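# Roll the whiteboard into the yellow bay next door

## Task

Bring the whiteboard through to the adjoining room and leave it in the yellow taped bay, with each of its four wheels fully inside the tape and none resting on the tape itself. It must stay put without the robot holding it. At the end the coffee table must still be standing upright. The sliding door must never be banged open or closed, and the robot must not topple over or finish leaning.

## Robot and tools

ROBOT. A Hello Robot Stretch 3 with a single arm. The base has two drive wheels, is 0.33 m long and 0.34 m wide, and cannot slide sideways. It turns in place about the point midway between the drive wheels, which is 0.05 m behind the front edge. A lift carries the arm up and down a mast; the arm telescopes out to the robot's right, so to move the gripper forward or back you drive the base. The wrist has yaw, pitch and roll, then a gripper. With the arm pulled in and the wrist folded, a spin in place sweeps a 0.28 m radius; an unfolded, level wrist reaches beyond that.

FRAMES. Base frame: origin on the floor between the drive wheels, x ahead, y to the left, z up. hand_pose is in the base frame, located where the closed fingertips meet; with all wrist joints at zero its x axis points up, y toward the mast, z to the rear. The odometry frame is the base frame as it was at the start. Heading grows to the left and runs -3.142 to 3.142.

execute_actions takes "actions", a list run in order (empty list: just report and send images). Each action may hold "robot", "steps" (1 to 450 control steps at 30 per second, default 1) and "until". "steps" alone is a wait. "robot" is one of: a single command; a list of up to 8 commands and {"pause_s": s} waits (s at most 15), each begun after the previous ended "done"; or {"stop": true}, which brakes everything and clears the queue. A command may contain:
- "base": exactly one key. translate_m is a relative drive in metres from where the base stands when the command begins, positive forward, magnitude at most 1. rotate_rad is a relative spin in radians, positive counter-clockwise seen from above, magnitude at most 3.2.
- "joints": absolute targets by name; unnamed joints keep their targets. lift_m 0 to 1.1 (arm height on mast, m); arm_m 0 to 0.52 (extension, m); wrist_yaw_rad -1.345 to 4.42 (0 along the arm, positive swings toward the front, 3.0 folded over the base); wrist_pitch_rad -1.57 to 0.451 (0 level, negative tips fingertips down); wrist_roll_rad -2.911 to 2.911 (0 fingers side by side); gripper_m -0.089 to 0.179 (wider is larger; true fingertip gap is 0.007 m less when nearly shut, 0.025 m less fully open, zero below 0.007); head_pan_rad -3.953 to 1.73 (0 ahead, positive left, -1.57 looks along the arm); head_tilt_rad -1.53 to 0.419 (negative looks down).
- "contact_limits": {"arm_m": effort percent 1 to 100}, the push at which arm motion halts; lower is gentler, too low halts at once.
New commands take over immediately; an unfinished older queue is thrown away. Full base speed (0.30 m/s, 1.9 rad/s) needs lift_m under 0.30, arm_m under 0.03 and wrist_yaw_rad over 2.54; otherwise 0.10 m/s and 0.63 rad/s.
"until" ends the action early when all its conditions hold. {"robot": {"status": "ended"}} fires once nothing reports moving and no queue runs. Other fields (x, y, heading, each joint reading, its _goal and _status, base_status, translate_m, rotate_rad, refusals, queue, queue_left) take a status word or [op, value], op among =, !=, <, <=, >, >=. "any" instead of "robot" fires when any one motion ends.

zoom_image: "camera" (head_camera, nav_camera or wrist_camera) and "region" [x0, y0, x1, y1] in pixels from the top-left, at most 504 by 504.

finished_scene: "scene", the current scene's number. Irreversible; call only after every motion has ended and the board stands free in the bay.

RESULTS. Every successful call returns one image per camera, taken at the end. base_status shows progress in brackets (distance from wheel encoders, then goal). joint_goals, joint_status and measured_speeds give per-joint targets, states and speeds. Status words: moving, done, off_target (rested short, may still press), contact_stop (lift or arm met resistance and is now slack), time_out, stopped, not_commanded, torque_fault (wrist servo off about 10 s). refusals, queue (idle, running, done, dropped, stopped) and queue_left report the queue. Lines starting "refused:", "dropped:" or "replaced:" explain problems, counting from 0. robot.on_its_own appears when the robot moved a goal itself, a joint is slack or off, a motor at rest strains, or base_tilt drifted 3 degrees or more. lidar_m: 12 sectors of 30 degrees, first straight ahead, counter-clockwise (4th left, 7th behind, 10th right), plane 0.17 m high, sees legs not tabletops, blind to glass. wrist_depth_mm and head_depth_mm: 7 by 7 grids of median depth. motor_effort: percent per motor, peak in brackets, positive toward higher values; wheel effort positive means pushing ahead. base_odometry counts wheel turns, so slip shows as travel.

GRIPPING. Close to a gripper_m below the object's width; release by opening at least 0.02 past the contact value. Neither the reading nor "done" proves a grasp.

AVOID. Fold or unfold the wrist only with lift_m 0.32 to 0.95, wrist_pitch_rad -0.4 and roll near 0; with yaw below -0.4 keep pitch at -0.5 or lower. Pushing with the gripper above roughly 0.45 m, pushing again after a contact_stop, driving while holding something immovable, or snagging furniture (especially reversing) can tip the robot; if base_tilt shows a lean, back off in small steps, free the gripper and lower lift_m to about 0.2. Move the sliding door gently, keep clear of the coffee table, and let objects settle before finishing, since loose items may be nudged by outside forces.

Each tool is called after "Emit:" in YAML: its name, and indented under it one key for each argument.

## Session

Emit:
execute_actions:
  actions:
    - {"robot":{"joints":{"head_tilt_rad":-0.5}},"steps":450,"until":{"robot":{"status":"ended"}}}

Scene clock: 0.87 s.
robot.base_odometry: x=+0.000 y=+0.000 heading=+0.000 (m, m, rad; robot's odometry frame)
robot.turned_by_wheels: +0.000 (rad since the last result)
robot.turned_by_imu: +0.000 (rad since the last result)
robot.base_tilt: forward=+0.1 right=-3.0 (deg)
robot.lidar_m: 1.60 1.50 1.04 0.72 0.68 0.69 0.89 1.21 1.23 1.45 1.44 1.25
robot.head_depth_mm: 1933 2083 2256 2294 1730 1541 1283 / 1799 1983 2221 2380 1894 1500 1285 / 1681 1836 2030 2220 1912 1541 1288 / 1569 1698 1872 2066 1912 1541 1295 / 1476 1593 1735 1891 1910 1547 1298 / 1375 1498 1628 1783 1849 1555 1300 / 1303 1399 1513 1651 1782 1560 1303
robot.base_status: not_commanded
robot.joint_positions: lift_m=+0.421 arm_m=-0.002 wrist_yaw_rad=+3.092 wrist_pitch_rad=-0.521 wrist_roll_rad=+0.012 gripper_m=+0.037 head_pan_rad=+0.016 head_tilt_rad=-0.493
robot.joint_goals: lift_m=+0.421 arm_m=-0.002 wrist_yaw_rad=+3.092 wrist_pitch_rad=-0.521 wrist_roll_rad=+0.012 gripper_m=+0.037 head_pan_rad=+0.016 head_tilt_rad=-0.500
robot.joint_status: lift_m=not_commanded arm_m=not_commanded wrist_yaw_rad=not_commanded wrist_pitch_rad=not_commanded wrist_roll_rad=not_commanded gripper_m=not_commanded head_pan_rad=not_commanded head_tilt_rad=done
robot.measured_speeds: translate_m=+0.000 rotate_rad=+0.000 lift_m=+0.000 arm_m=+0.000 wrist_yaw_rad=+0.000 wrist_pitch_rad=+0.000 wrist_roll_rad=+0.000 head_pan_rad=+0.000 head_tilt_rad=+0.000
robot: refusals=0 queue=done queue_left=0
robot.motor_effort: left_wheel=+0(0) right_wheel=+0(0) lift_m=+25(26) arm_m=+0(0) wrist_yaw_rad=+0(0) wrist_pitch_rad=+7(7) wrist_roll_rad=+0(0) gripper_m=+0(0) head_pan_rad=-1(0) head_tilt_rad=-2(31) (%)
robot.hand_pose: x=-0.0107 y=+0.0667 z=+0.4107 quat_wxyz=(+0.201, +0.691, +0.164, +0.675) (m; robot's base frame)
robot.wrist_depth_mm: 504 554 717 836 - - - / 535 603 793 948 - - - / 567 649 865 - - - - / 616 721 - 873 864 883 890 / 638 707 709 748 721 731 722 / 615 608 608 606 633 622 622 / 533 549 - - 523 538 541
pictures: head_camera (sideways: a quarter turn clockwise sets it upright), nav_camera (sideways: a quarter turn counterclockwise sets it upright), wrist_camera
Images, in order (width x height): head_camera 896x504, nav_camera 672x504, wrist_camera 644x364.

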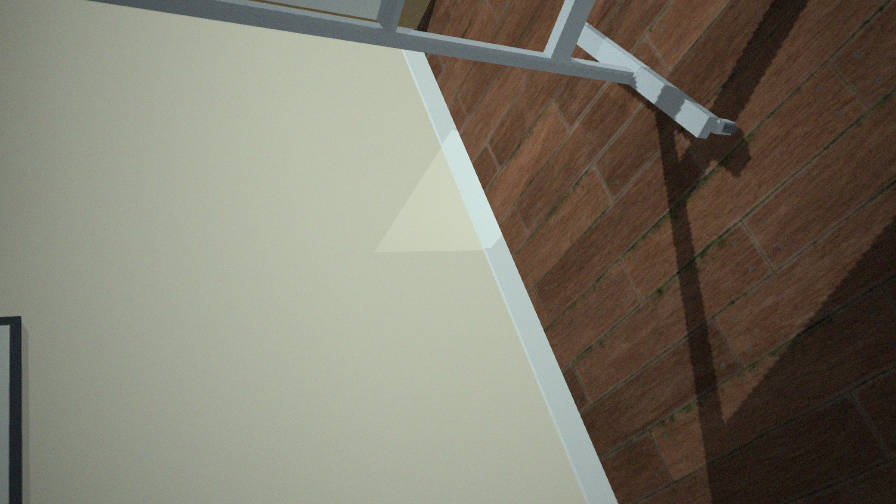

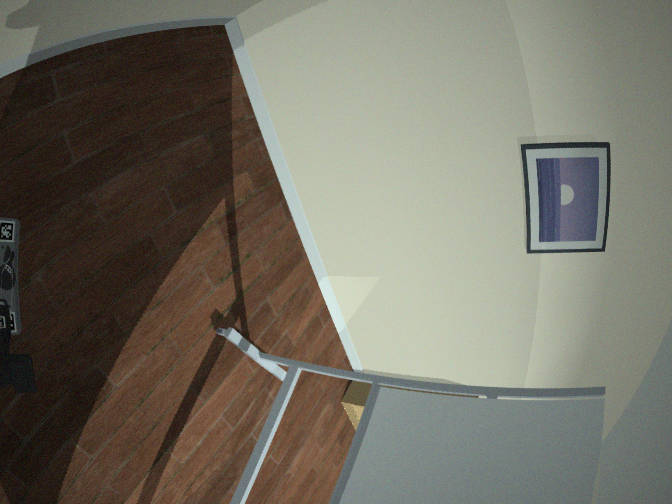

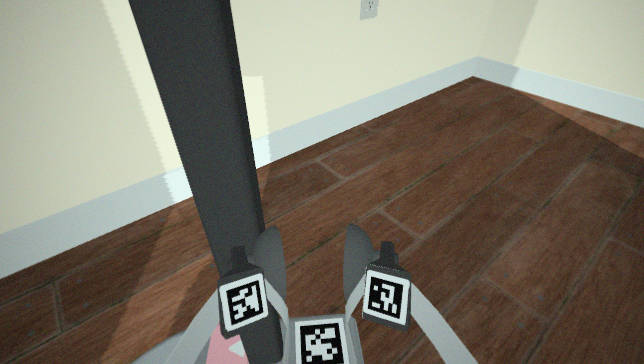

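Emit:
execute_actions:
  actions:
    - {"robot":[{"base":{"rotate_rad":0.61},"joints":{"lift_m":0.27,"wrist_pitch_rad":-0.4}},{"base":{"translate_m":-0.8}},{"base":{"rotate_rad":-1.57},"joints":{"head_pan_rad":-0.3,"head_tilt_rad":-0.6}},{"base":{"translate_m":0.4}}],"steps":450,"until":{"robot":{"status":"ended"}}}

Scene clock: 13.30 s.
robot.base_odometry: x=-0.426 y=-0.786 heading=-0.960 (m, m, rad; robot's odometry frame)
robot.turned_by_wheels: -0.960 (rad since the last result)
robot.turned_by_imu: -0.955 (rad since the last result)
robot.base_tilt: forward=+0.1 right=-2.9 (deg)
robot.lidar_m: 1.40 1.01 1.65 2.30 1.52 1.12 1.08 0.59 0.43 0.42 0.43 0.59
robot.head_depth_mm: 2654 2876 671 733 787 859 932 / 688 2831 2722 2117 1665 1087 1159 / 746 799 890 1006 1170 1369 1220 / 959 1069 1216 1407 1576 1431 1220 / 1339 1579 1906 2059 1731 1429 1232 / 2270 2504 2731 2166 1741 1441 1234 / 2216 2398 2655 2157 1727 1439 1233
robot.base_status: done (translate_m +0.4000 of +0.4000)
robot.joint_positions: lift_m=+0.270 arm_m=-0.002 wrist_yaw_rad=+3.092 wrist_pitch_rad=-0.417 wrist_roll_rad=+0.012 gripper_m=+0.037 head_pan_rad=-0.293 head_tilt_rad=-0.593
robot.joint_goals: lift_m=+0.270 arm_m=-0.002 wrist_yaw_rad=+3.092 wrist_pitch_rad=-0.400 wrist_roll_rad=+0.012 gripper_m=+0.037 head_pan_rad=-0.300 head_tilt_rad=-0.600
robot.joint_status: lift_m=done arm_m=not_commanded wrist_yaw_rad=not_commanded wrist_pitch_rad=done wrist_roll_rad=not_commanded gripper_m=not_commanded head_pan_rad=done head_tilt_rad=done
robot.measured_speeds: translate_m=+0.000 rotate_rad=+0.000 lift_m=+0.000 arm_m=+0.000 wrist_yaw_rad=+0.000 wrist_pitch_rad=+0.000 wrist_roll_rad=+0.000 head_pan_rad=+0.000 head_tilt_rad=+0.000
robot: refusals=0 queue=done queue_left=0
robot.motor_effort: left_wheel=+3(12) right_wheel=-2(5) lift_m=+17(26) arm_m=+0(1) wrist_yaw_rad=+0(0) wrist_pitch_rad=+10(10) wrist_roll_rad=+0(0) gripper_m=+0(0) head_pan_rad=-4(31) head_tilt_rad=-3(16) (%)
robot.hand_pose: x=-0.0100 y=+0.0810 z=+0.2833 quat_wxyz=(+0.165, +0.699, +0.128, +0.684) (m; robot's base frame)
robot.wrist_depth_mm: - - - - - - - / - - - - - - - / - - - - - - - / 753 753 754 764 760 754 754 / 598 594 - 611 590 593 589 / 493 511 - - 511 492 492 / 428 - - - 414 417 415
pictures: head_camera (sideways: a quarter turn clockwise sets it upright), nav_camera (sideways: a quarter turn counterclockwise sets it upright), wrist_camera
Images, in order (width x height): head_camera 896x504, nav_camera 672x504, wrist_camera 644x364.

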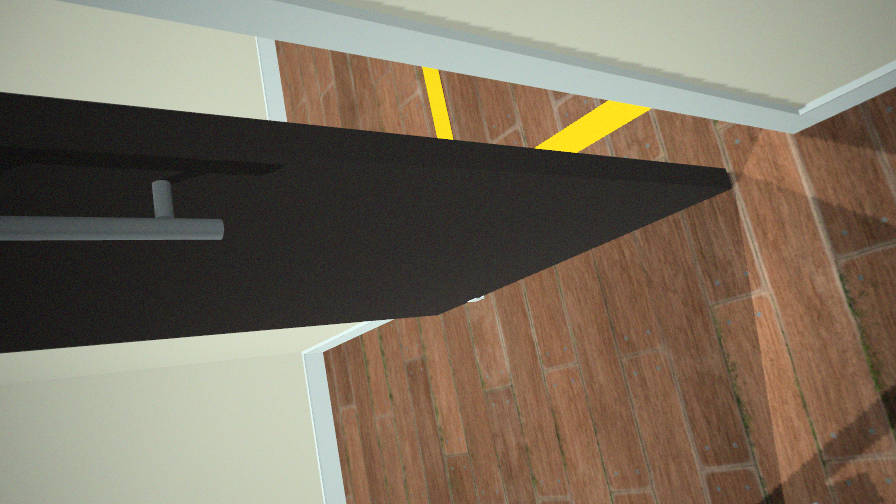

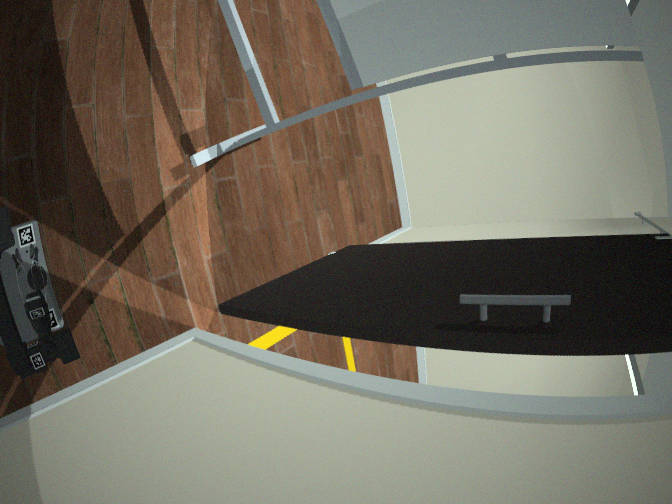

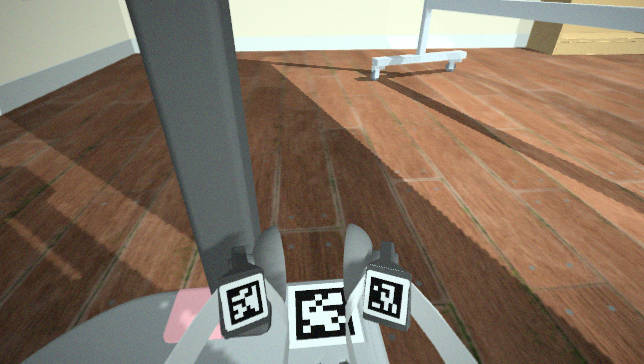

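Emit:
execute_actions:
  actions:
    - {"robot":[{"base":{"translate_m":0.6},"joints":{"head_pan_rad":-1.2,"head_tilt_rad":-1.1}},{"joints":{"arm_m":0.19}},{"base":{"translate_m":0.3}},{"joints":{"arm_m":0.215}},{"base":{"translate_m":0.38}}],"steps":450,"until":{"robot":{"status":"ended"}}}

Scene clock: 28.77 s.
robot.base_odometry: x=+0.290 y=-1.810 heading=-0.961 (m, m, rad; robot's odometry frame)
robot.turned_by_wheels: -0.001 (rad since the last result)
robot.turned_by_imu: -0.077 (rad since the last result)
robot.base_tilt: forward=-0.3 right=-3.1 (deg)
robot.lidar_m: 1.01 1.46 1.91 2.07 0.43 2.45 2.05 0.75 2.56 0.33 0.33 0.43
robot.head_depth_mm: 1886 1674 1523 1402 1274 1188 1105 / 329 1656 1532 1400 1270 1193 - / 312 379 495 775 1252 1210 - / 323 395 511 717 1215 1209 - / 325 379 537 772 1247 1189 1106 / 352 429 568 839 1273 1188 1111 / 357 448 601 919 1280 1196 1111
robot.base_status: moving (translate_m +0.3496 of +0.3800)
robot.joint_positions: lift_m=+0.270 arm_m=+0.215 wrist_yaw_rad=+3.105 wrist_pitch_rad=-0.417 wrist_roll_rad=+0.012 gripper_m=+0.037 head_pan_rad=-1.194 head_tilt_rad=-1.088
robot.joint_goals: lift_m=+0.270 arm_m=+0.215 wrist_yaw_rad=+3.105 wrist_pitch_rad=-0.400 wrist_roll_rad=+0.012 gripper_m=+0.037 head_pan_rad=-1.200 head_tilt_rad=-1.100
robot.joint_status: lift_m=done arm_m=done wrist_yaw_rad=not_commanded wrist_pitch_rad=done wrist_roll_rad=not_commanded gripper_m=not_commanded head_pan_rad=done head_tilt_rad=done
robot.measured_speeds: translate_m=+0.098 rotate_rad=+0.000 lift_m=+0.000 arm_m=+0.000 wrist_yaw_rad=+0.000 wrist_pitch_rad=+0.000 wrist_roll_rad=+0.000 head_pan_rad=+0.000 head_tilt_rad=+0.000
robot: refusals=0 queue=running queue_left=0
robot.motor_effort: left_wheel=-8(15) right_wheel=+17(34) lift_m=+18(18) arm_m=+3(5) wrist_yaw_rad=-8(12) wrist_pitch_rad=+9(10) wrist_roll_rad=+0(0) gripper_m=+0(0) head_pan_rad=-4(44) head_tilt_rad=-6(35) (%)
robot.hand_pose: x=-0.0130 y=-0.1351 z=+0.2834 quat_wxyz=(+0.160, +0.698, +0.133, +0.685) (m; robot's base frame)
robot.wrist_depth_mm: - - - - - - - / - - - - - - - / - 961 - - - - - / 587 651 - 802 751 762 754 / 603 - - - 597 596 601 / 487 - - - 510 495 489 / - - - - 419 421 422
pictures: head_camera (sideways: a quarter turn clockwise sets it upright), nav_camera (sideways: a quarter turn counterclockwise sets it upright), wrist_camera
Images, in order (width x height): head_camera 896x504, nav_camera 672x504, wrist_camera 644x364.

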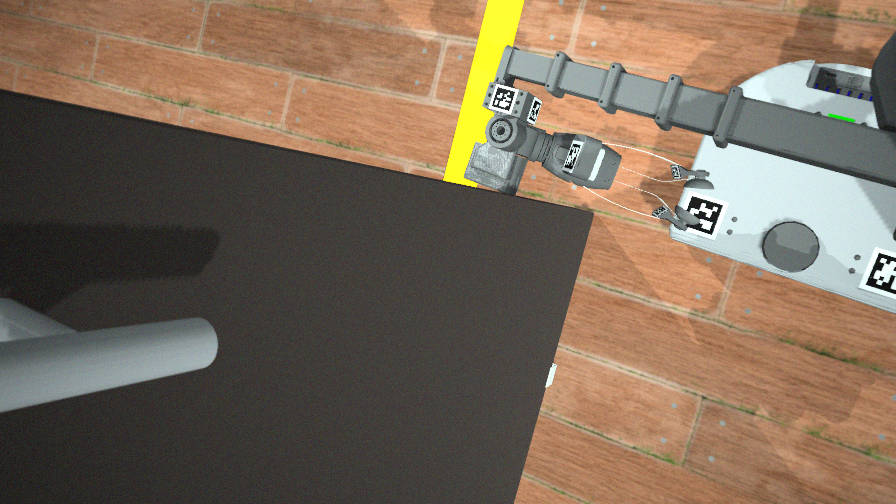

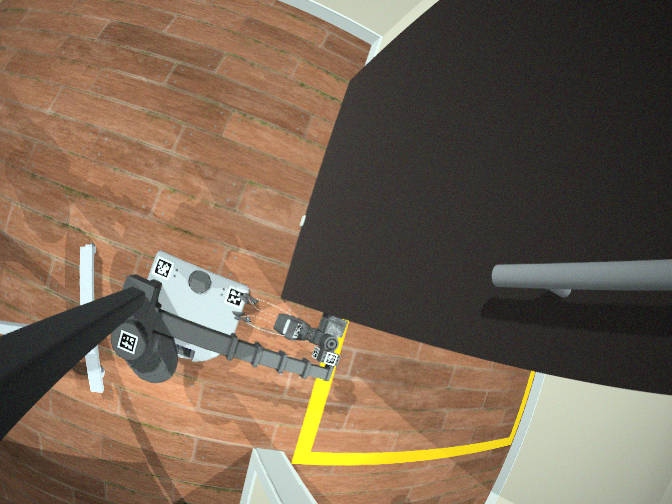

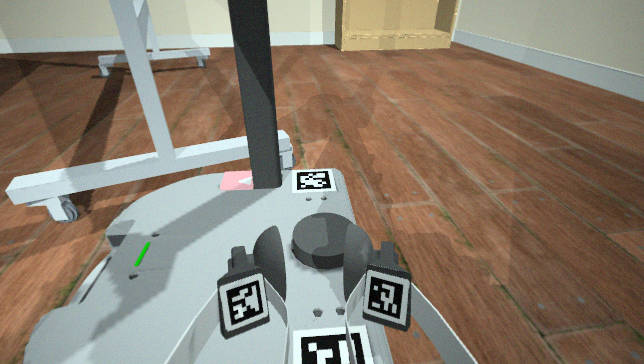

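Emit:
execute_actions:
  actions:
    - {"robot":[{"base":{"rotate_rad":0.08},"joints":{"arm_m":0.18}},{"base":{"translate_m":0.19}},{"base":{"translate_m":-0.04}},{"joints":{"arm_m":0.0,"head_pan_rad":-0.9,"head_tilt_rad":-0.8}},{"base":{"rotate_rad":-1.55}},{"base":{"translate_m":-0.75}}],"steps":450,"until":{"robot":{"status":"ended"}}}
    - {"robot":[{"joints":{"lift_m":0.4}},{"joints":{"wrist_yaw_rad":1.45,"gripper_m":0.0}},{"joints":{"wrist_pitch_rad":0}}],"steps":450,"until":{"robot":{"status":"ended"}}}

Scene clock: 48.43 s.
robot.base_odometry: x=+0.971 y=-1.461 heading=-2.430 (m, m, rad; robot's odometry frame)
robot.turned_by_wheels: -1.469 (rad since the last result)
robot.turned_by_imu: -1.510 (rad since the last result)
robot.base_tilt: forward=+0.1 right=-3.1 (deg)
robot.lidar_m: 1.07 1.10 1.30 1.25 1.29 1.61 1.31 1.14 1.15 2.50 0.57 1.39
robot.head_depth_mm: 435 494 572 680 1455 1233 1130 / 449 511 596 1575 1452 1249 1133 / 463 530 620 1613 1465 1277 1158 / 479 550 659 1619 1299 1232 1142 / 505 589 1832 1653 1468 1286 1129 / 1381 1536 1730 1714 1462 1281 1141 / 1241 1398 1894 1699 1458 1282 1145
robot.base_status: done (translate_m -0.7500 of -0.7500)
robot.joint_positions: lift_m=+0.400 arm_m=+0.000 wrist_yaw_rad=+1.453 wrist_pitch_rad=-0.021 wrist_roll_rad=+0.012 gripper_m=+0.000 head_pan_rad=-0.907 head_tilt_rad=-0.803
robot.joint_goals: lift_m=+0.400 arm_m=+0.000 wrist_yaw_rad=+1.450 wrist_pitch_rad=+0.000 wrist_roll_rad=+0.012 gripper_m=+0.000 head_pan_rad=-0.900 head_tilt_rad=-0.800
robot.joint_status: lift_m=done arm_m=done wrist_yaw_rad=done wrist_pitch_rad=done wrist_roll_rad=not_commanded gripper_m=done head_pan_rad=done head_tilt_rad=done
robot.measured_speeds: translate_m=+0.000 rotate_rad=+0.000 lift_m=+0.000 arm_m=+0.000 wrist_yaw_rad=+0.000 wrist_pitch_rad=+0.000 wrist_roll_rad=+0.000 head_pan_rad=+0.000 head_tilt_rad=+0.000
robot: refusals=0 queue=done queue_left=0
robot.motor_effort: left_wheel=+4(31) right_wheel=-3(38) lift_m=+34(35) arm_m=-1(6) wrist_yaw_rad=-2(10) wrist_pitch_rad=+12(13) wrist_roll_rad=+0(0) gripper_m=-2(79) head_pan_rad=+3(30) head_tilt_rad=+2(24) (%)
robot.hand_pose: x=+0.2325 y=-0.1755 z=+0.5087 quat_wxyz=(+0.531, +0.478, -0.526, +0.461) (m; robot's base frame)
robot.wrist_depth_mm: 839 856 - - - - - / 855 877 - - - - - / 850 902 - - - - - / 907 937 - - - - - / 922 969 - - - - - / 935 - - - - 998 - / 888 907 863 862 854 388 346
pictures: head_camera (sideways: a quarter turn clockwise sets it upright), nav_camera (sideways: a quarter turn counterclockwise sets it upright), wrist_camera
Images, in order (width x height): head_camera 896x504, nav_camera 672x504, wrist_camera 644x364.

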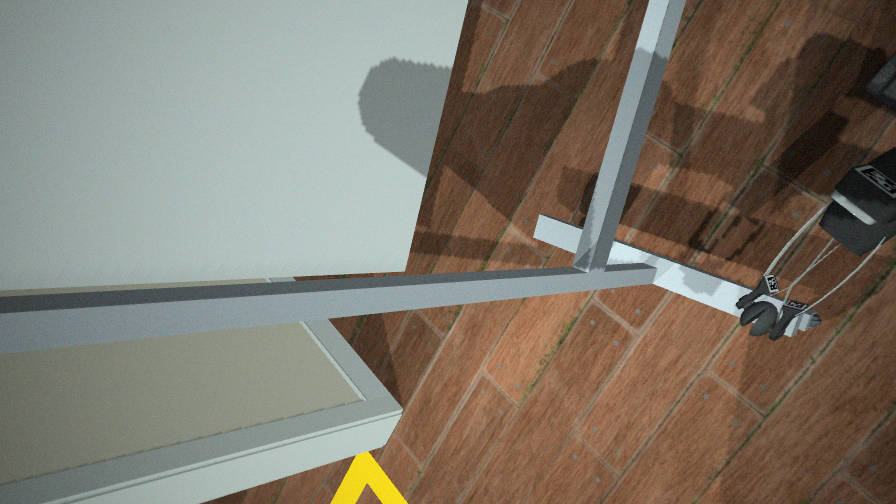

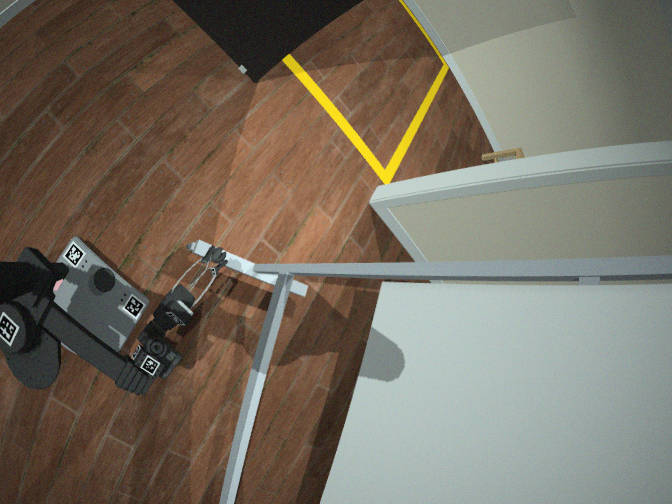

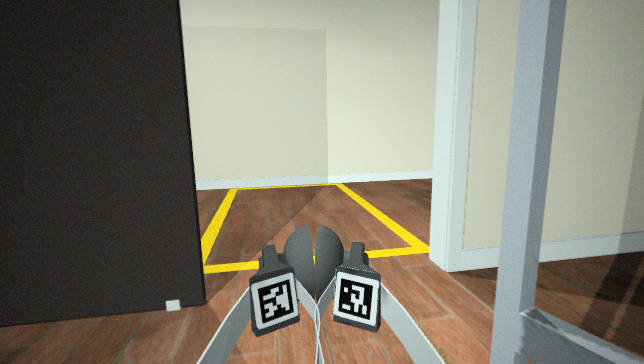

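Emit:
execute_actions:
  actions:
    - {"robot":[{"base":{"rotate_rad":0.147},"joints":{"wrist_yaw_rad":1.57,"gripper_m":0.15,"head_pan_rad":-1.2,"head_tilt_rad":-0.9}},{"base":{"translate_m":-1.0}},{"base":{"translate_m":-0.16}},{"base":{"rotate_rad":-0.147}}],"steps":450,"until":{"robot":{"status":"ended"}}}
    - {"steps":200,"until":{"robot":{"status":"ended"}}}
    - {"robot":{"joints":{"arm_m":0.46}},"steps":450,"until":{"robot":{"status":"ended"}}}

Scene clock: 70.57 s.
robot.base_odometry: x=+1.729 y=-0.583 heading=-2.430 (m, m, rad; robot's odometry frame)
robot.turned_by_wheels: +0.000 (rad since the last result)
robot.turned_by_imu: -0.005 (rad since the last result)
robot.base_tilt: forward=+0.0 right=-3.0 (deg)
robot.lidar_m: 1.54 2.03 1.46 1.19 0.50 0.46 0.44 0.45 0.61 1.60 0.72 2.37
robot.head_depth_mm: 2121 2186 1824 1629 1407 1255 1105 / 2169 2154 1835 1596 1391 1236 1134 / 2277 2174 1835 1577 1390 1245 1135 / 2345 2182 1831 1577 1365 1239 1134 / 707 789 1758 1492 1364 1241 1117 / 648 760 1848 1560 1395 1242 1122 / 651 762 1855 1551 1392 1243 1126
robot.base_status: done (rotate_rad -0.1468 of -0.1470)
robot.joint_positions: lift_m=+0.400 arm_m=+0.460 wrist_yaw_rad=+1.568 wrist_pitch_rad=-0.020 wrist_roll_rad=+0.012 gripper_m=+0.150 head_pan_rad=-1.193 head_tilt_rad=-0.889
robot.joint_goals: lift_m=+0.400 arm_m=+0.460 wrist_yaw_rad=+1.570 wrist_pitch_rad=+0.000 wrist_roll_rad=+0.012 gripper_m=+0.150 head_pan_rad=-1.200 head_tilt_rad=-0.900
robot.joint_status: lift_m=done arm_m=done wrist_yaw_rad=done wrist_pitch_rad=done wrist_roll_rad=not_commanded gripper_m=done head_pan_rad=done head_tilt_rad=done
robot.measured_speeds: translate_m=+0.000 rotate_rad=+0.000 lift_m=+0.000 arm_m=+0.000 wrist_yaw_rad=+0.000 wrist_pitch_rad=+0.000 wrist_roll_rad=+0.000 head_pan_rad=+0.000 head_tilt_rad=+0.000
robot: refusals=0 queue=done queue_left=0
robot.motor_effort: left_wheel=+4(9) right_wheel=-3(3) lift_m=+34(34) arm_m=+3(2) wrist_yaw_rad=+1(2) wrist_pitch_rad=+11(12) wrist_roll_rad=+0(0) gripper_m=+0(82) head_pan_rad=-4(29) head_tilt_rad=-4(16) (%)
robot.hand_pose: x=+0.2343 y=-0.6054 z=+0.5090 quat_wxyz=(+0.503, +0.507, -0.498, +0.491) (m; robot's base frame)
robot.wrist_depth_mm: - - - 623 - - - / - - - - - - - / - - - - - - - / - - - - - - - / - - - - - - - / - - - 506 995 - - / 889 847 862 377 775 811 843
pictures: head_camera (sideways: a quarter turn clockwise sets it upright), nav_camera (sideways: a quarter turn counterclockwise sets it upright), wrist_camera
Images, in order (width x height): head_camera 896x504, nav_camera 672x504, wrist_camera 644x364.

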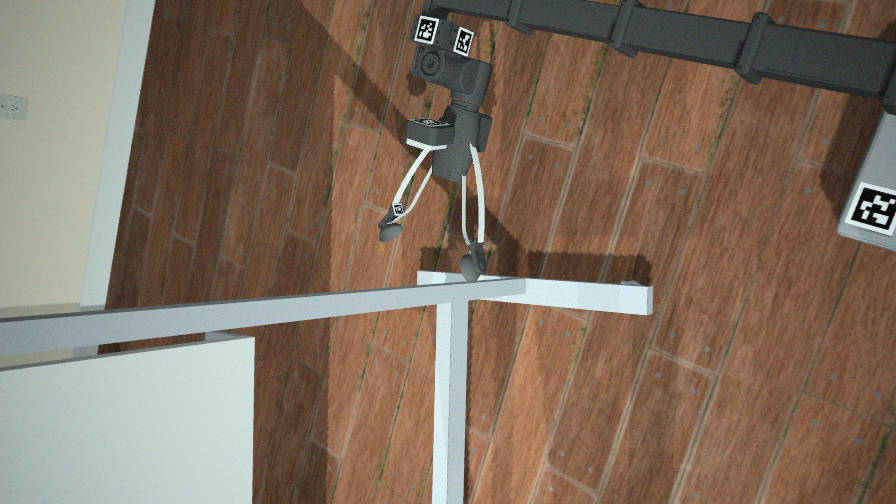

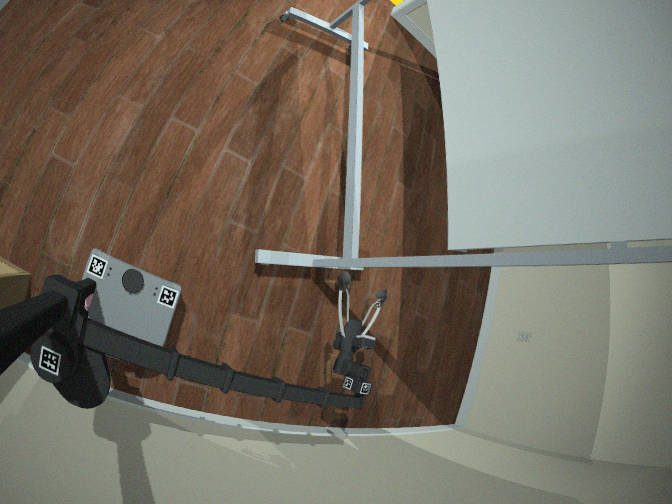

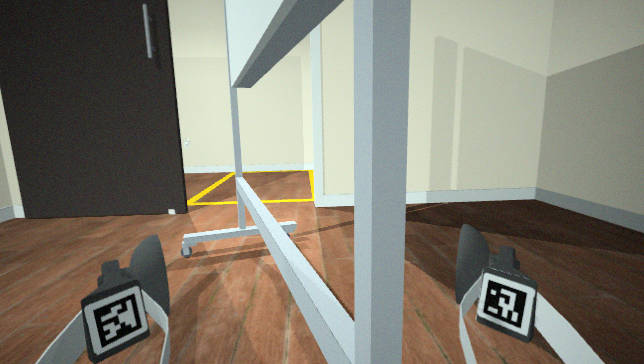

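Emit:
execute_actions:
  actions:
    - {"robot":[{"joints":{"arm_m":0.505}},{"base":{"translate_m":0.17}},{"joints":{"gripper_m":0.065,"head_pan_rad":-0.1,"head_tilt_rad":-0.6}},{"base":{"translate_m":0.18},"joints":{"arm_m":0.46}},{"base":{"translate_m":0.18},"joints":{"arm_m":0.41}}],"steps":450,"until":{"robot":{"status":"ended"}}}
    - {"robot":{"joints":{"arm_m":0.03}},"steps":450,"until":{"robot":{"status":"ended"}}}

Scene clock: 85.77 s.
robot.base_odometry: x=+1.328 y=-0.929 heading=-2.430 (m, m, rad; robot's odometry frame)
robot.turned_by_wheels: +0.000 (rad since the last result)
robot.turned_by_imu: -0.006 (rad since the last result)
robot.base_tilt: forward=+0.0 right=-3.0 (deg)
robot.lidar_m: 1.40 1.74 1.47 1.41 1.34 0.78 0.97 0.99 1.34 2.34 0.21 1.86
robot.head_depth_mm: 323 339 357 377 398 424 452 / 398 422 452 484 521 565 1216 / 520 564 614 676 1602 1386 1166 / 750 840 965 1907 1612 1417 1224 / 3207 3495 2718 2138 1708 1416 1223 / 3240 3543 2804 2033 1697 1430 1216 / 3145 1607 1753 1946 1719 1426 1220
robot.base_status: done (translate_m +0.1800 of +0.1800)
robot.joint_positions: lift_m=+0.400 arm_m=+0.031 wrist_yaw_rad=+1.502 wrist_pitch_rad=-0.027 wrist_roll_rad=+0.012 gripper_m=+0.065 head_pan_rad=-0.107 head_tilt_rad=-0.606
robot.joint_goals: lift_m=+0.400 arm_m=+0.030 wrist_yaw_rad=+1.524 wrist_pitch_rad=+0.000 wrist_roll_rad=+0.012 gripper_m=+0.065 head_pan_rad=-0.100 head_tilt_rad=-0.600
robot.joint_status: lift_m=done arm_m=done wrist_yaw_rad=done wrist_pitch_rad=done wrist_roll_rad=not_commanded gripper_m=done head_pan_rad=done head_tilt_rad=done
robot.measured_speeds: translate_m=+0.000 rotate_rad=+0.000 lift_m=+0.000 arm_m=+0.000 wrist_yaw_rad=+0.000 wrist_pitch_rad=+0.000 wrist_roll_rad=+0.000 head_pan_rad=+0.000 head_tilt_rad=+0.000
robot: refusals=0 queue=done queue_left=0
robot.on_its_own: wrist_yaw_rad is held at +1.524, not at your +1.570, by its stall guard, which is not easing now; wrist_yaw_rad is at rest, and its effort (+13) is outside its rest range (-12 to +12)
robot.motor_effort: left_wheel=-1(27) right_wheel=+1(34) lift_m=+33(34) arm_m=-4(5) wrist_yaw_rad=+13(23) wrist_pitch_rad=+15(15) wrist_roll_rad=+0(0) gripper_m=-3(83) head_pan_rad=+4(44) head_tilt_rad=+2(27) (%)
robot.hand_pose: x=+0.2335 y=-0.1931 z=+0.5073 quat_wxyz=(+0.521, +0.492, -0.513, +0.473) (m; robot's base frame)
robot.wrist_depth_mm: - - - - - - - / - - - - - - - / - - - - 46 - - / - - - 46 48 - - / - - - 46 49 - - / - - 46 48 51 - - / 852 884 415 49 53 834 836
pictures: head_camera (sideways: a quarter turn clockwise sets it upright), nav_camera (sideways: a quarter turn counterclockwise sets it upright), wrist_camera
Images, in order (width x height): head_camera 896x504, nav_camera 672x504, wrist_camera 644x364.

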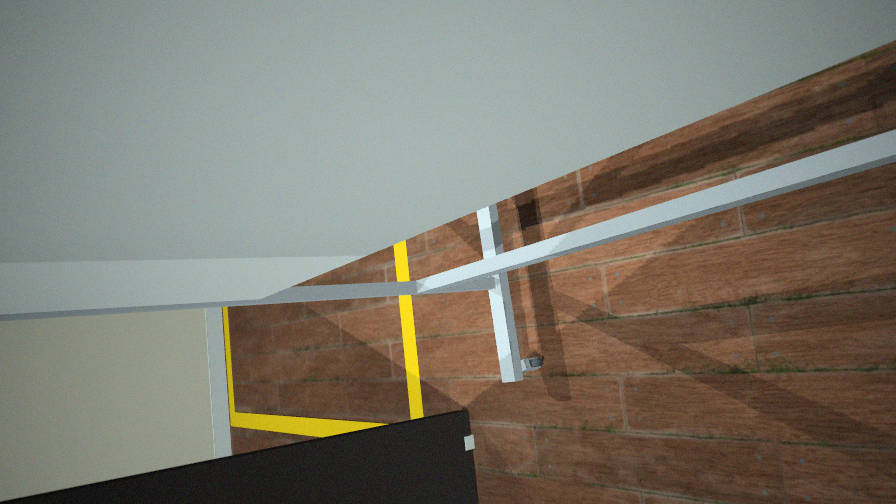

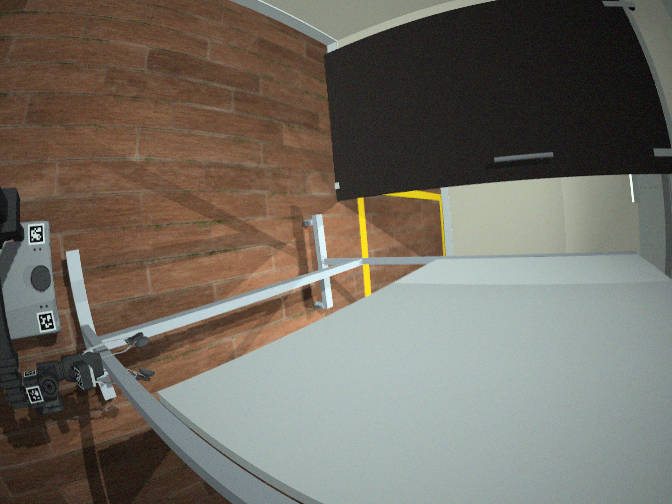

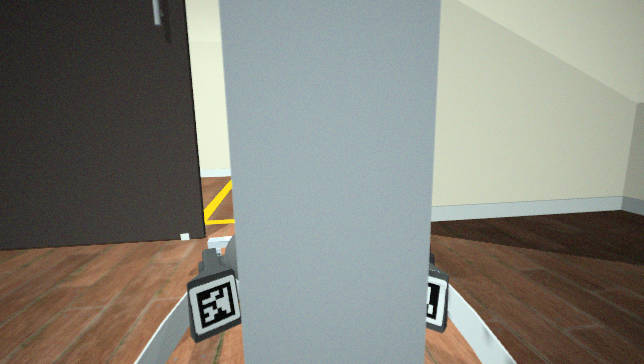

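Emit:
execute_actions:
  actions:
    - {"robot":{"base":{"rotate_rad":0.45},"joints":{"wrist_yaw_rad":1.2,"arm_m":0.0}},"steps":450,"until":{"robot":{"status":"ended"}}}
    - {"robot":{"base":{"translate_m":0.25}},"steps":450,"until":{"robot":{"status":"ended"}}}
    - {"robot":{"base":{"rotate_rad":-0.45},"joints":{"wrist_yaw_rad":1.7}},"steps":450,"until":{"robot":{"status":"ended"}}}

Scene clock: 93.30 s.
robot.base_odometry: x=+1.228 y=-1.158 heading=-2.431 (m, m, rad; robot's odometry frame)
robot.turned_by_wheels: +0.000 (rad since the last result)
robot.turned_by_imu: -0.006 (rad since the last result)
robot.base_tilt: forward=+0.1 right=-2.9 (deg)
robot.lidar_m: 1.46 1.50 1.37 1.31 1.35 0.94 1.12 1.23 1.65 2.44 2.22 0.20
robot.head_depth_mm: - - - - - 1352 1185 / - - 304 306 318 320 324 / 388 409 433 459 490 526 868 / 1006 1162 1565 1950 1656 1388 1216 / 3085 3440 2836 2124 1711 1427 1221 / 3027 3323 2712 1802 1705 1433 1224 / 1227 1328 1494 1675 1706 1428 1227
robot.base_status: done (rotate_rad -0.4497 of -0.4500)
robot.joint_positions: lift_m=+0.400 arm_m=+0.000 wrist_yaw_rad=+1.736 wrist_pitch_rad=-0.019 wrist_roll_rad=+0.012 gripper_m=+0.065 head_pan_rad=-0.107 head_tilt_rad=-0.604
robot.joint_goals: lift_m=+0.400 arm_m=+0.000 wrist_yaw_rad=+1.700 wrist_pitch_rad=+0.000 wrist_roll_rad=+0.012 gripper_m=+0.065 head_pan_rad=-0.100 head_tilt_rad=-0.600
robot.joint_status: lift_m=done arm_m=done wrist_yaw_rad=off_target wrist_pitch_rad=done wrist_roll_rad=not_commanded gripper_m=done head_pan_rad=done head_tilt_rad=done
robot.measured_speeds: translate_m=+0.000 rotate_rad=+0.000 lift_m=+0.000 arm_m=+0.000 wrist_yaw_rad=+0.000 wrist_pitch_rad=+0.000 wrist_roll_rad=+0.000 head_pan_rad=+0.000 head_tilt_rad=+0.000
robot: refusals=0 queue=dropped queue_left=0
robot.on_its_own: wrist_yaw_rad is at rest, and its effort (-22) is outside its rest range (-12 to +12)
robot.motor_effort: left_wheel=+8(13) right_wheel=-2(20) lift_m=+32(33) arm_m=+1(5) wrist_yaw_rad=-22(29) wrist_pitch_rad=+11(15) wrist_roll_rad=-1(0) gripper_m=-6(7) head_pan_rad=+4(3) head_tilt_rad=+2(3) (%)
robot.hand_pose: x=+0.2309 y=-0.1028 z=+0.5092 quat_wxyz=(+0.460, +0.547, -0.454, +0.532) (m; robot's base frame)
robot.wrist_depth_mm: - - 102 119 - - - / - - 105 121 - - - / - - 108 122 - - - / - - 112 124 - - - / - - 115 125 - - - / - - 117 127 - - - / 874 898 794 128 834 845 829
pictures: head_camera (sideways: a quarter turn clockwise sets it upright), nav_camera (sideways: a quarter turn counterclockwise sets it upright), wrist_camera
Images, in order (width x height): head_camera 896x504, nav_camera 672x504, wrist_camera 644x364.

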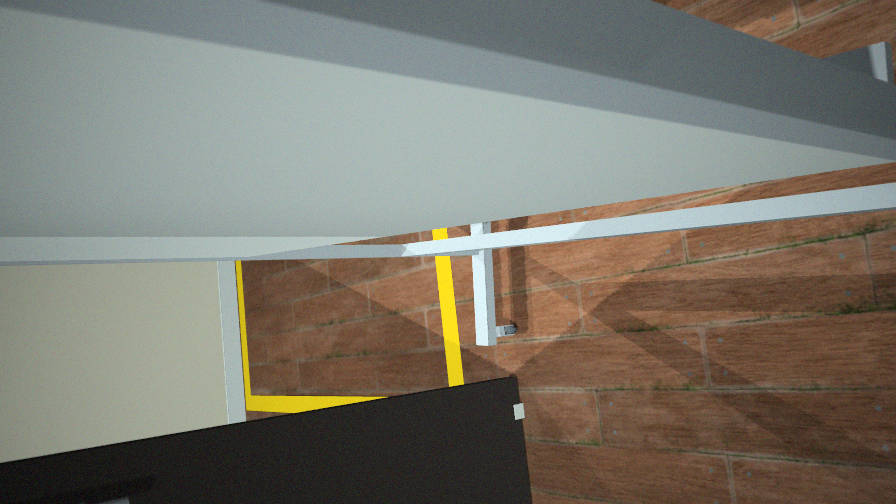

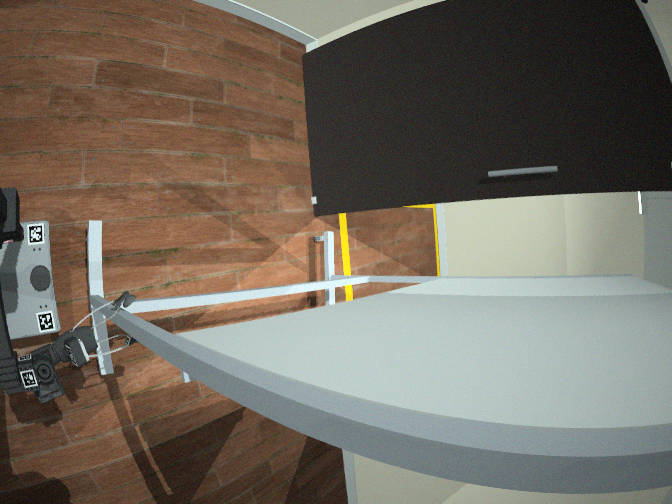

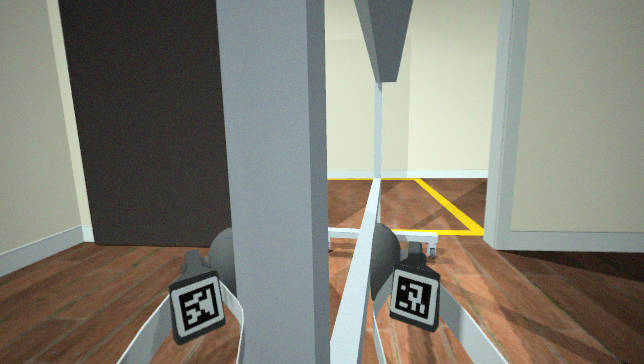

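Emit:
execute_actions:
  actions:
    - {"robot":{"base":{"rotate_rad":-0.1},"joints":{"wrist_yaw_rad":1.78}},"steps":450,"until":{"robot":{"status":"ended"}}}
    - {"robot":{"base":{"translate_m":0.6}},"steps":450,"until":{"robot":{"status":"ended"}}}

Scene clock: 101.90 s.
robot.base_odometry: x=+0.736 y=-1.502 heading=-2.531 (m, m, rad; robot's odometry frame)
robot.turned_by_wheels: -0.100 (rad since the last result)
robot.turned_by_imu: -0.110 (rad since the last result)
robot.base_tilt: forward=+0.2 right=-2.9 (deg)
robot.lidar_m: 1.38 0.89 1.09 1.38 1.40 1.75 1.54 1.80 2.24 2.36 0.17 0.15
robot.head_depth_mm: - - - - - - - / - - - - 304 316 340 / 292 305 323 350 391 444 839 / 361 404 462 536 637 1324 1172 / 561 674 846 1754 1668 1433 1223 / 2422 2738 2821 2132 1720 1428 1218 / 2468 2744 2849 2139 1726 1343 1223
robot.base_status: done (translate_m +0.6000 of +0.6000)
robot.joint_positions: lift_m=+0.400 arm_m=+0.000 wrist_yaw_rad=+1.782 wrist_pitch_rad=-0.022 wrist_roll_rad=+0.011 gripper_m=+0.065 head_pan_rad=-0.106 head_tilt_rad=-0.602
robot.joint_goals: lift_m=+0.400 arm_m=+0.000 wrist_yaw_rad=+1.780 wrist_pitch_rad=+0.000 wrist_roll_rad=+0.011 gripper_m=+0.065 head_pan_rad=-0.100 head_tilt_rad=-0.600
robot.joint_status: lift_m=done arm_m=done wrist_yaw_rad=done wrist_pitch_rad=done wrist_roll_rad=not_commanded gripper_m=done head_pan_rad=done head_tilt_rad=done
robot.measured_speeds: translate_m=+0.000 rotate_rad=+0.000 lift_m=+0.000 arm_m=+0.000 wrist_yaw_rad=+0.000 wrist_pitch_rad=+0.000 wrist_roll_rad=+0.000 head_pan_rad=+0.000 head_tilt_rad=+0.000
robot: refusals=0 queue=done queue_left=0
robot.motor_effort: left_wheel=+1(15) right_wheel=+4(23) lift_m=+31(32) arm_m=+1(1) wrist_yaw_rad=-2(29) wrist_pitch_rad=+12(16) wrist_roll_rad=+0(0) gripper_m=-2(8) head_pan_rad=+4(4) head_tilt_rad=+1(3) (%)
robot.hand_pose: x=+0.2286 y=-0.0914 z=+0.5087 quat_wxyz=(+0.448, +0.558, -0.441, +0.542) (m; robot's base frame)
robot.wrist_depth_mm: 779 767 - - - - 806 / 801 797 - - - - 821 / 817 831 - - - - 836 / 854 849 - - - - 866 / 874 869 - - - - 885 / 895 899 - - - - 922 / 877 900 45 - 835 847 838
pictures: head_camera (sideways: a quarter turn clockwise sets it upright), nav_camera (sideways: a quarter turn counterclockwise sets it upright), wrist_camera
Images, in order (width x height): head_camera 896x504, nav_camera 672x504, wrist_camera 644x364.

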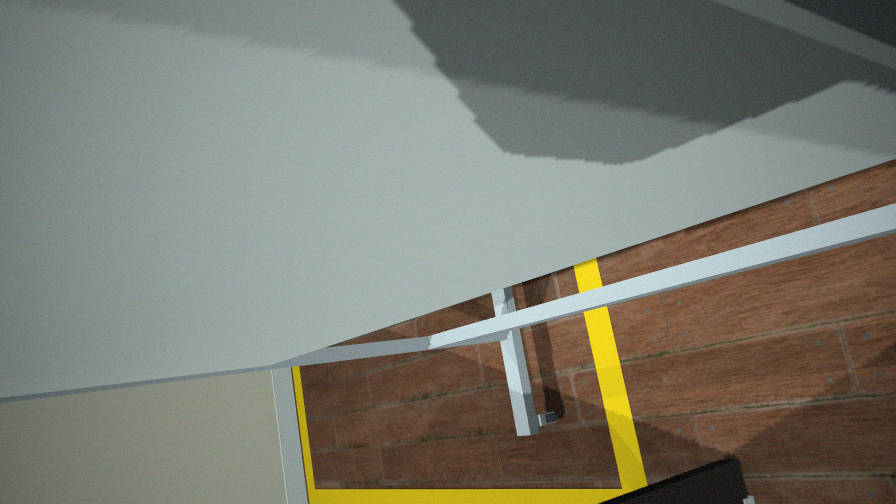

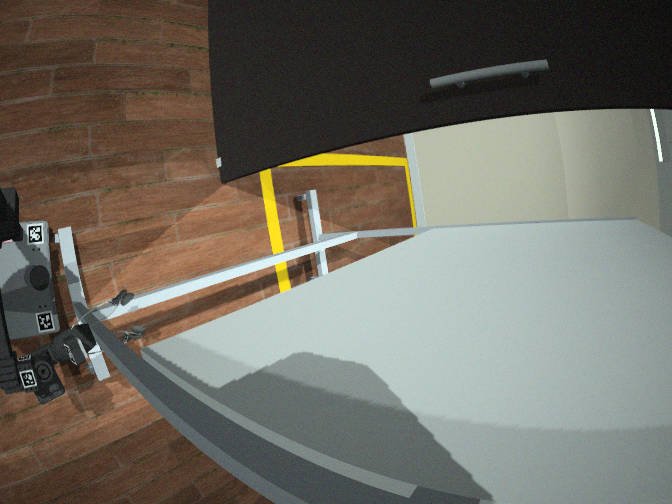

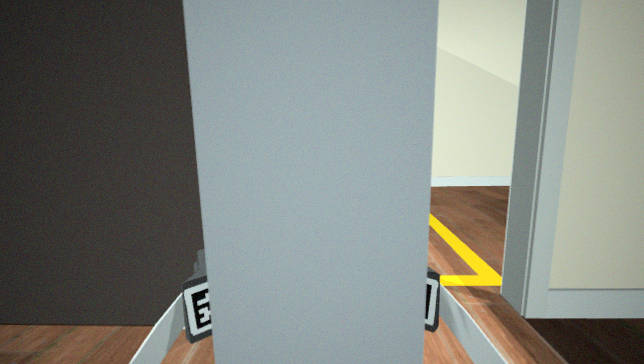

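Emit:
execute_actions:
  actions:
    - {"robot":{"base":{"rotate_rad":0.11},"joints":{"wrist_yaw_rad":1.48}},"steps":450,"until":{"robot":{"status":"ended"}}}
    - {"robot":{"base":{"translate_m":0.4}},"steps":450,"until":{"robot":{"status":"ended"}}}

Scene clock: 108.30 s.
robot.base_odometry: x=+0.436 y=-1.766 heading=-2.421 (m, m, rad; robot's odometry frame)
robot.turned_by_wheels: +0.110 (rad since the last result)
robot.turned_by_imu: +0.107 (rad since the last result)
robot.base_tilt: forward=+0.1 right=-3.0 (deg)
robot.lidar_m: 1.39 0.52 0.65 1.40 1.44 1.94 1.92 2.25 2.46 2.31 0.19 0.20
robot.head_depth_mm: 294 301 310 322 339 359 380 / 349 369 393 419 449 483 1151 / 467 504 547 601 663 1388 1170 / 702 790 906 1779 1616 1389 1224 / 2146 2390 2595 2135 1709 1425 1216 / 2194 2412 2600 2133 1701 1425 1237 / 2137 2387 2629 2143 1728 1438 932
robot.base_status: done (translate_m +0.4000 of +0.4000)
robot.joint_positions: lift_m=+0.400 arm_m=+0.000 wrist_yaw_rad=+1.479 wrist_pitch_rad=-0.022 wrist_roll_rad=+0.011 gripper_m=+0.065 head_pan_rad=-0.106 head_tilt_rad=-0.602
robot.joint_goals: lift_m=+0.400 arm_m=+0.000 wrist_yaw_rad=+1.480 wrist_pitch_rad=+0.000 wrist_roll_rad=+0.011 gripper_m=+0.065 head_pan_rad=-0.100 head_tilt_rad=-0.600
robot.joint_status: lift_m=done arm_m=done wrist_yaw_rad=done wrist_pitch_rad=done wrist_roll_rad=not_commanded gripper_m=done head_pan_rad=done head_tilt_rad=done
robot.measured_speeds: translate_m=+0.000 rotate_rad=+0.000 lift_m=+0.000 arm_m=+0.000 wrist_yaw_rad=+0.000 wrist_pitch_rad=+0.000 wrist_roll_rad=+0.000 head_pan_rad=+0.000 head_tilt_rad=+0.000
robot: refusals=0 queue=done queue_left=0
robot.motor_effort: left_wheel=-3(6) right_wheel=+8(15) lift_m=+31(31) arm_m=+1(1) wrist_yaw_rad=+0(15) wrist_pitch_rad=+13(13) wrist_roll_rad=+0(0) gripper_m=-1(2) head_pan_rad=+3(4) head_tilt_rad=+1(1) (%)
robot.hand_pose: x=+0.2332 y=-0.1683 z=+0.5086 quat_wxyz=(+0.525, +0.485, -0.520, +0.468) (m; robot's base frame)
robot.wrist_depth_mm: - - - - - - 502 / - - - - - - 529 / - - - - - - 538 / - - - - - - 559 / - - - - - - 570 / - - - - 46 - 593 / 838 887 - 46 47 701 617
pictures: head_camera (sideways: a quarter turn clockwise sets it upright), nav_camera (sideways: a quarter turn counterclockwise sets it upright), wrist_camera
Images, in order (width x height): head_camera 896x504, nav_camera 672x504, wrist_camera 644x364.

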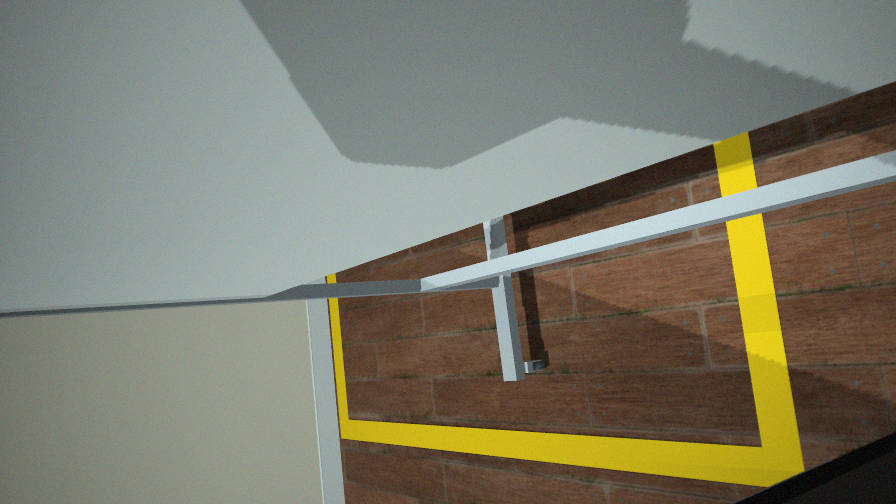

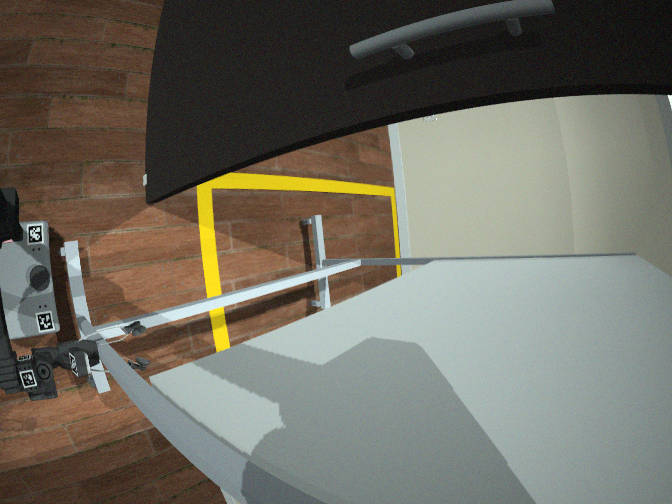

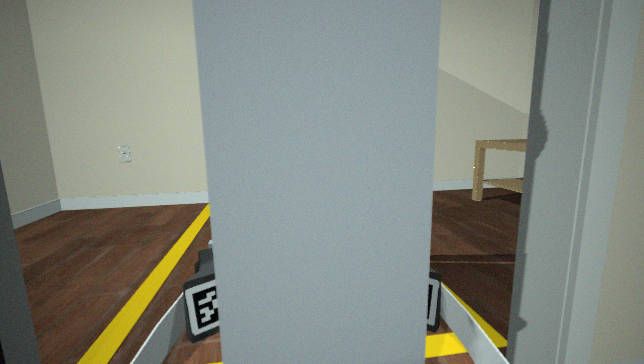

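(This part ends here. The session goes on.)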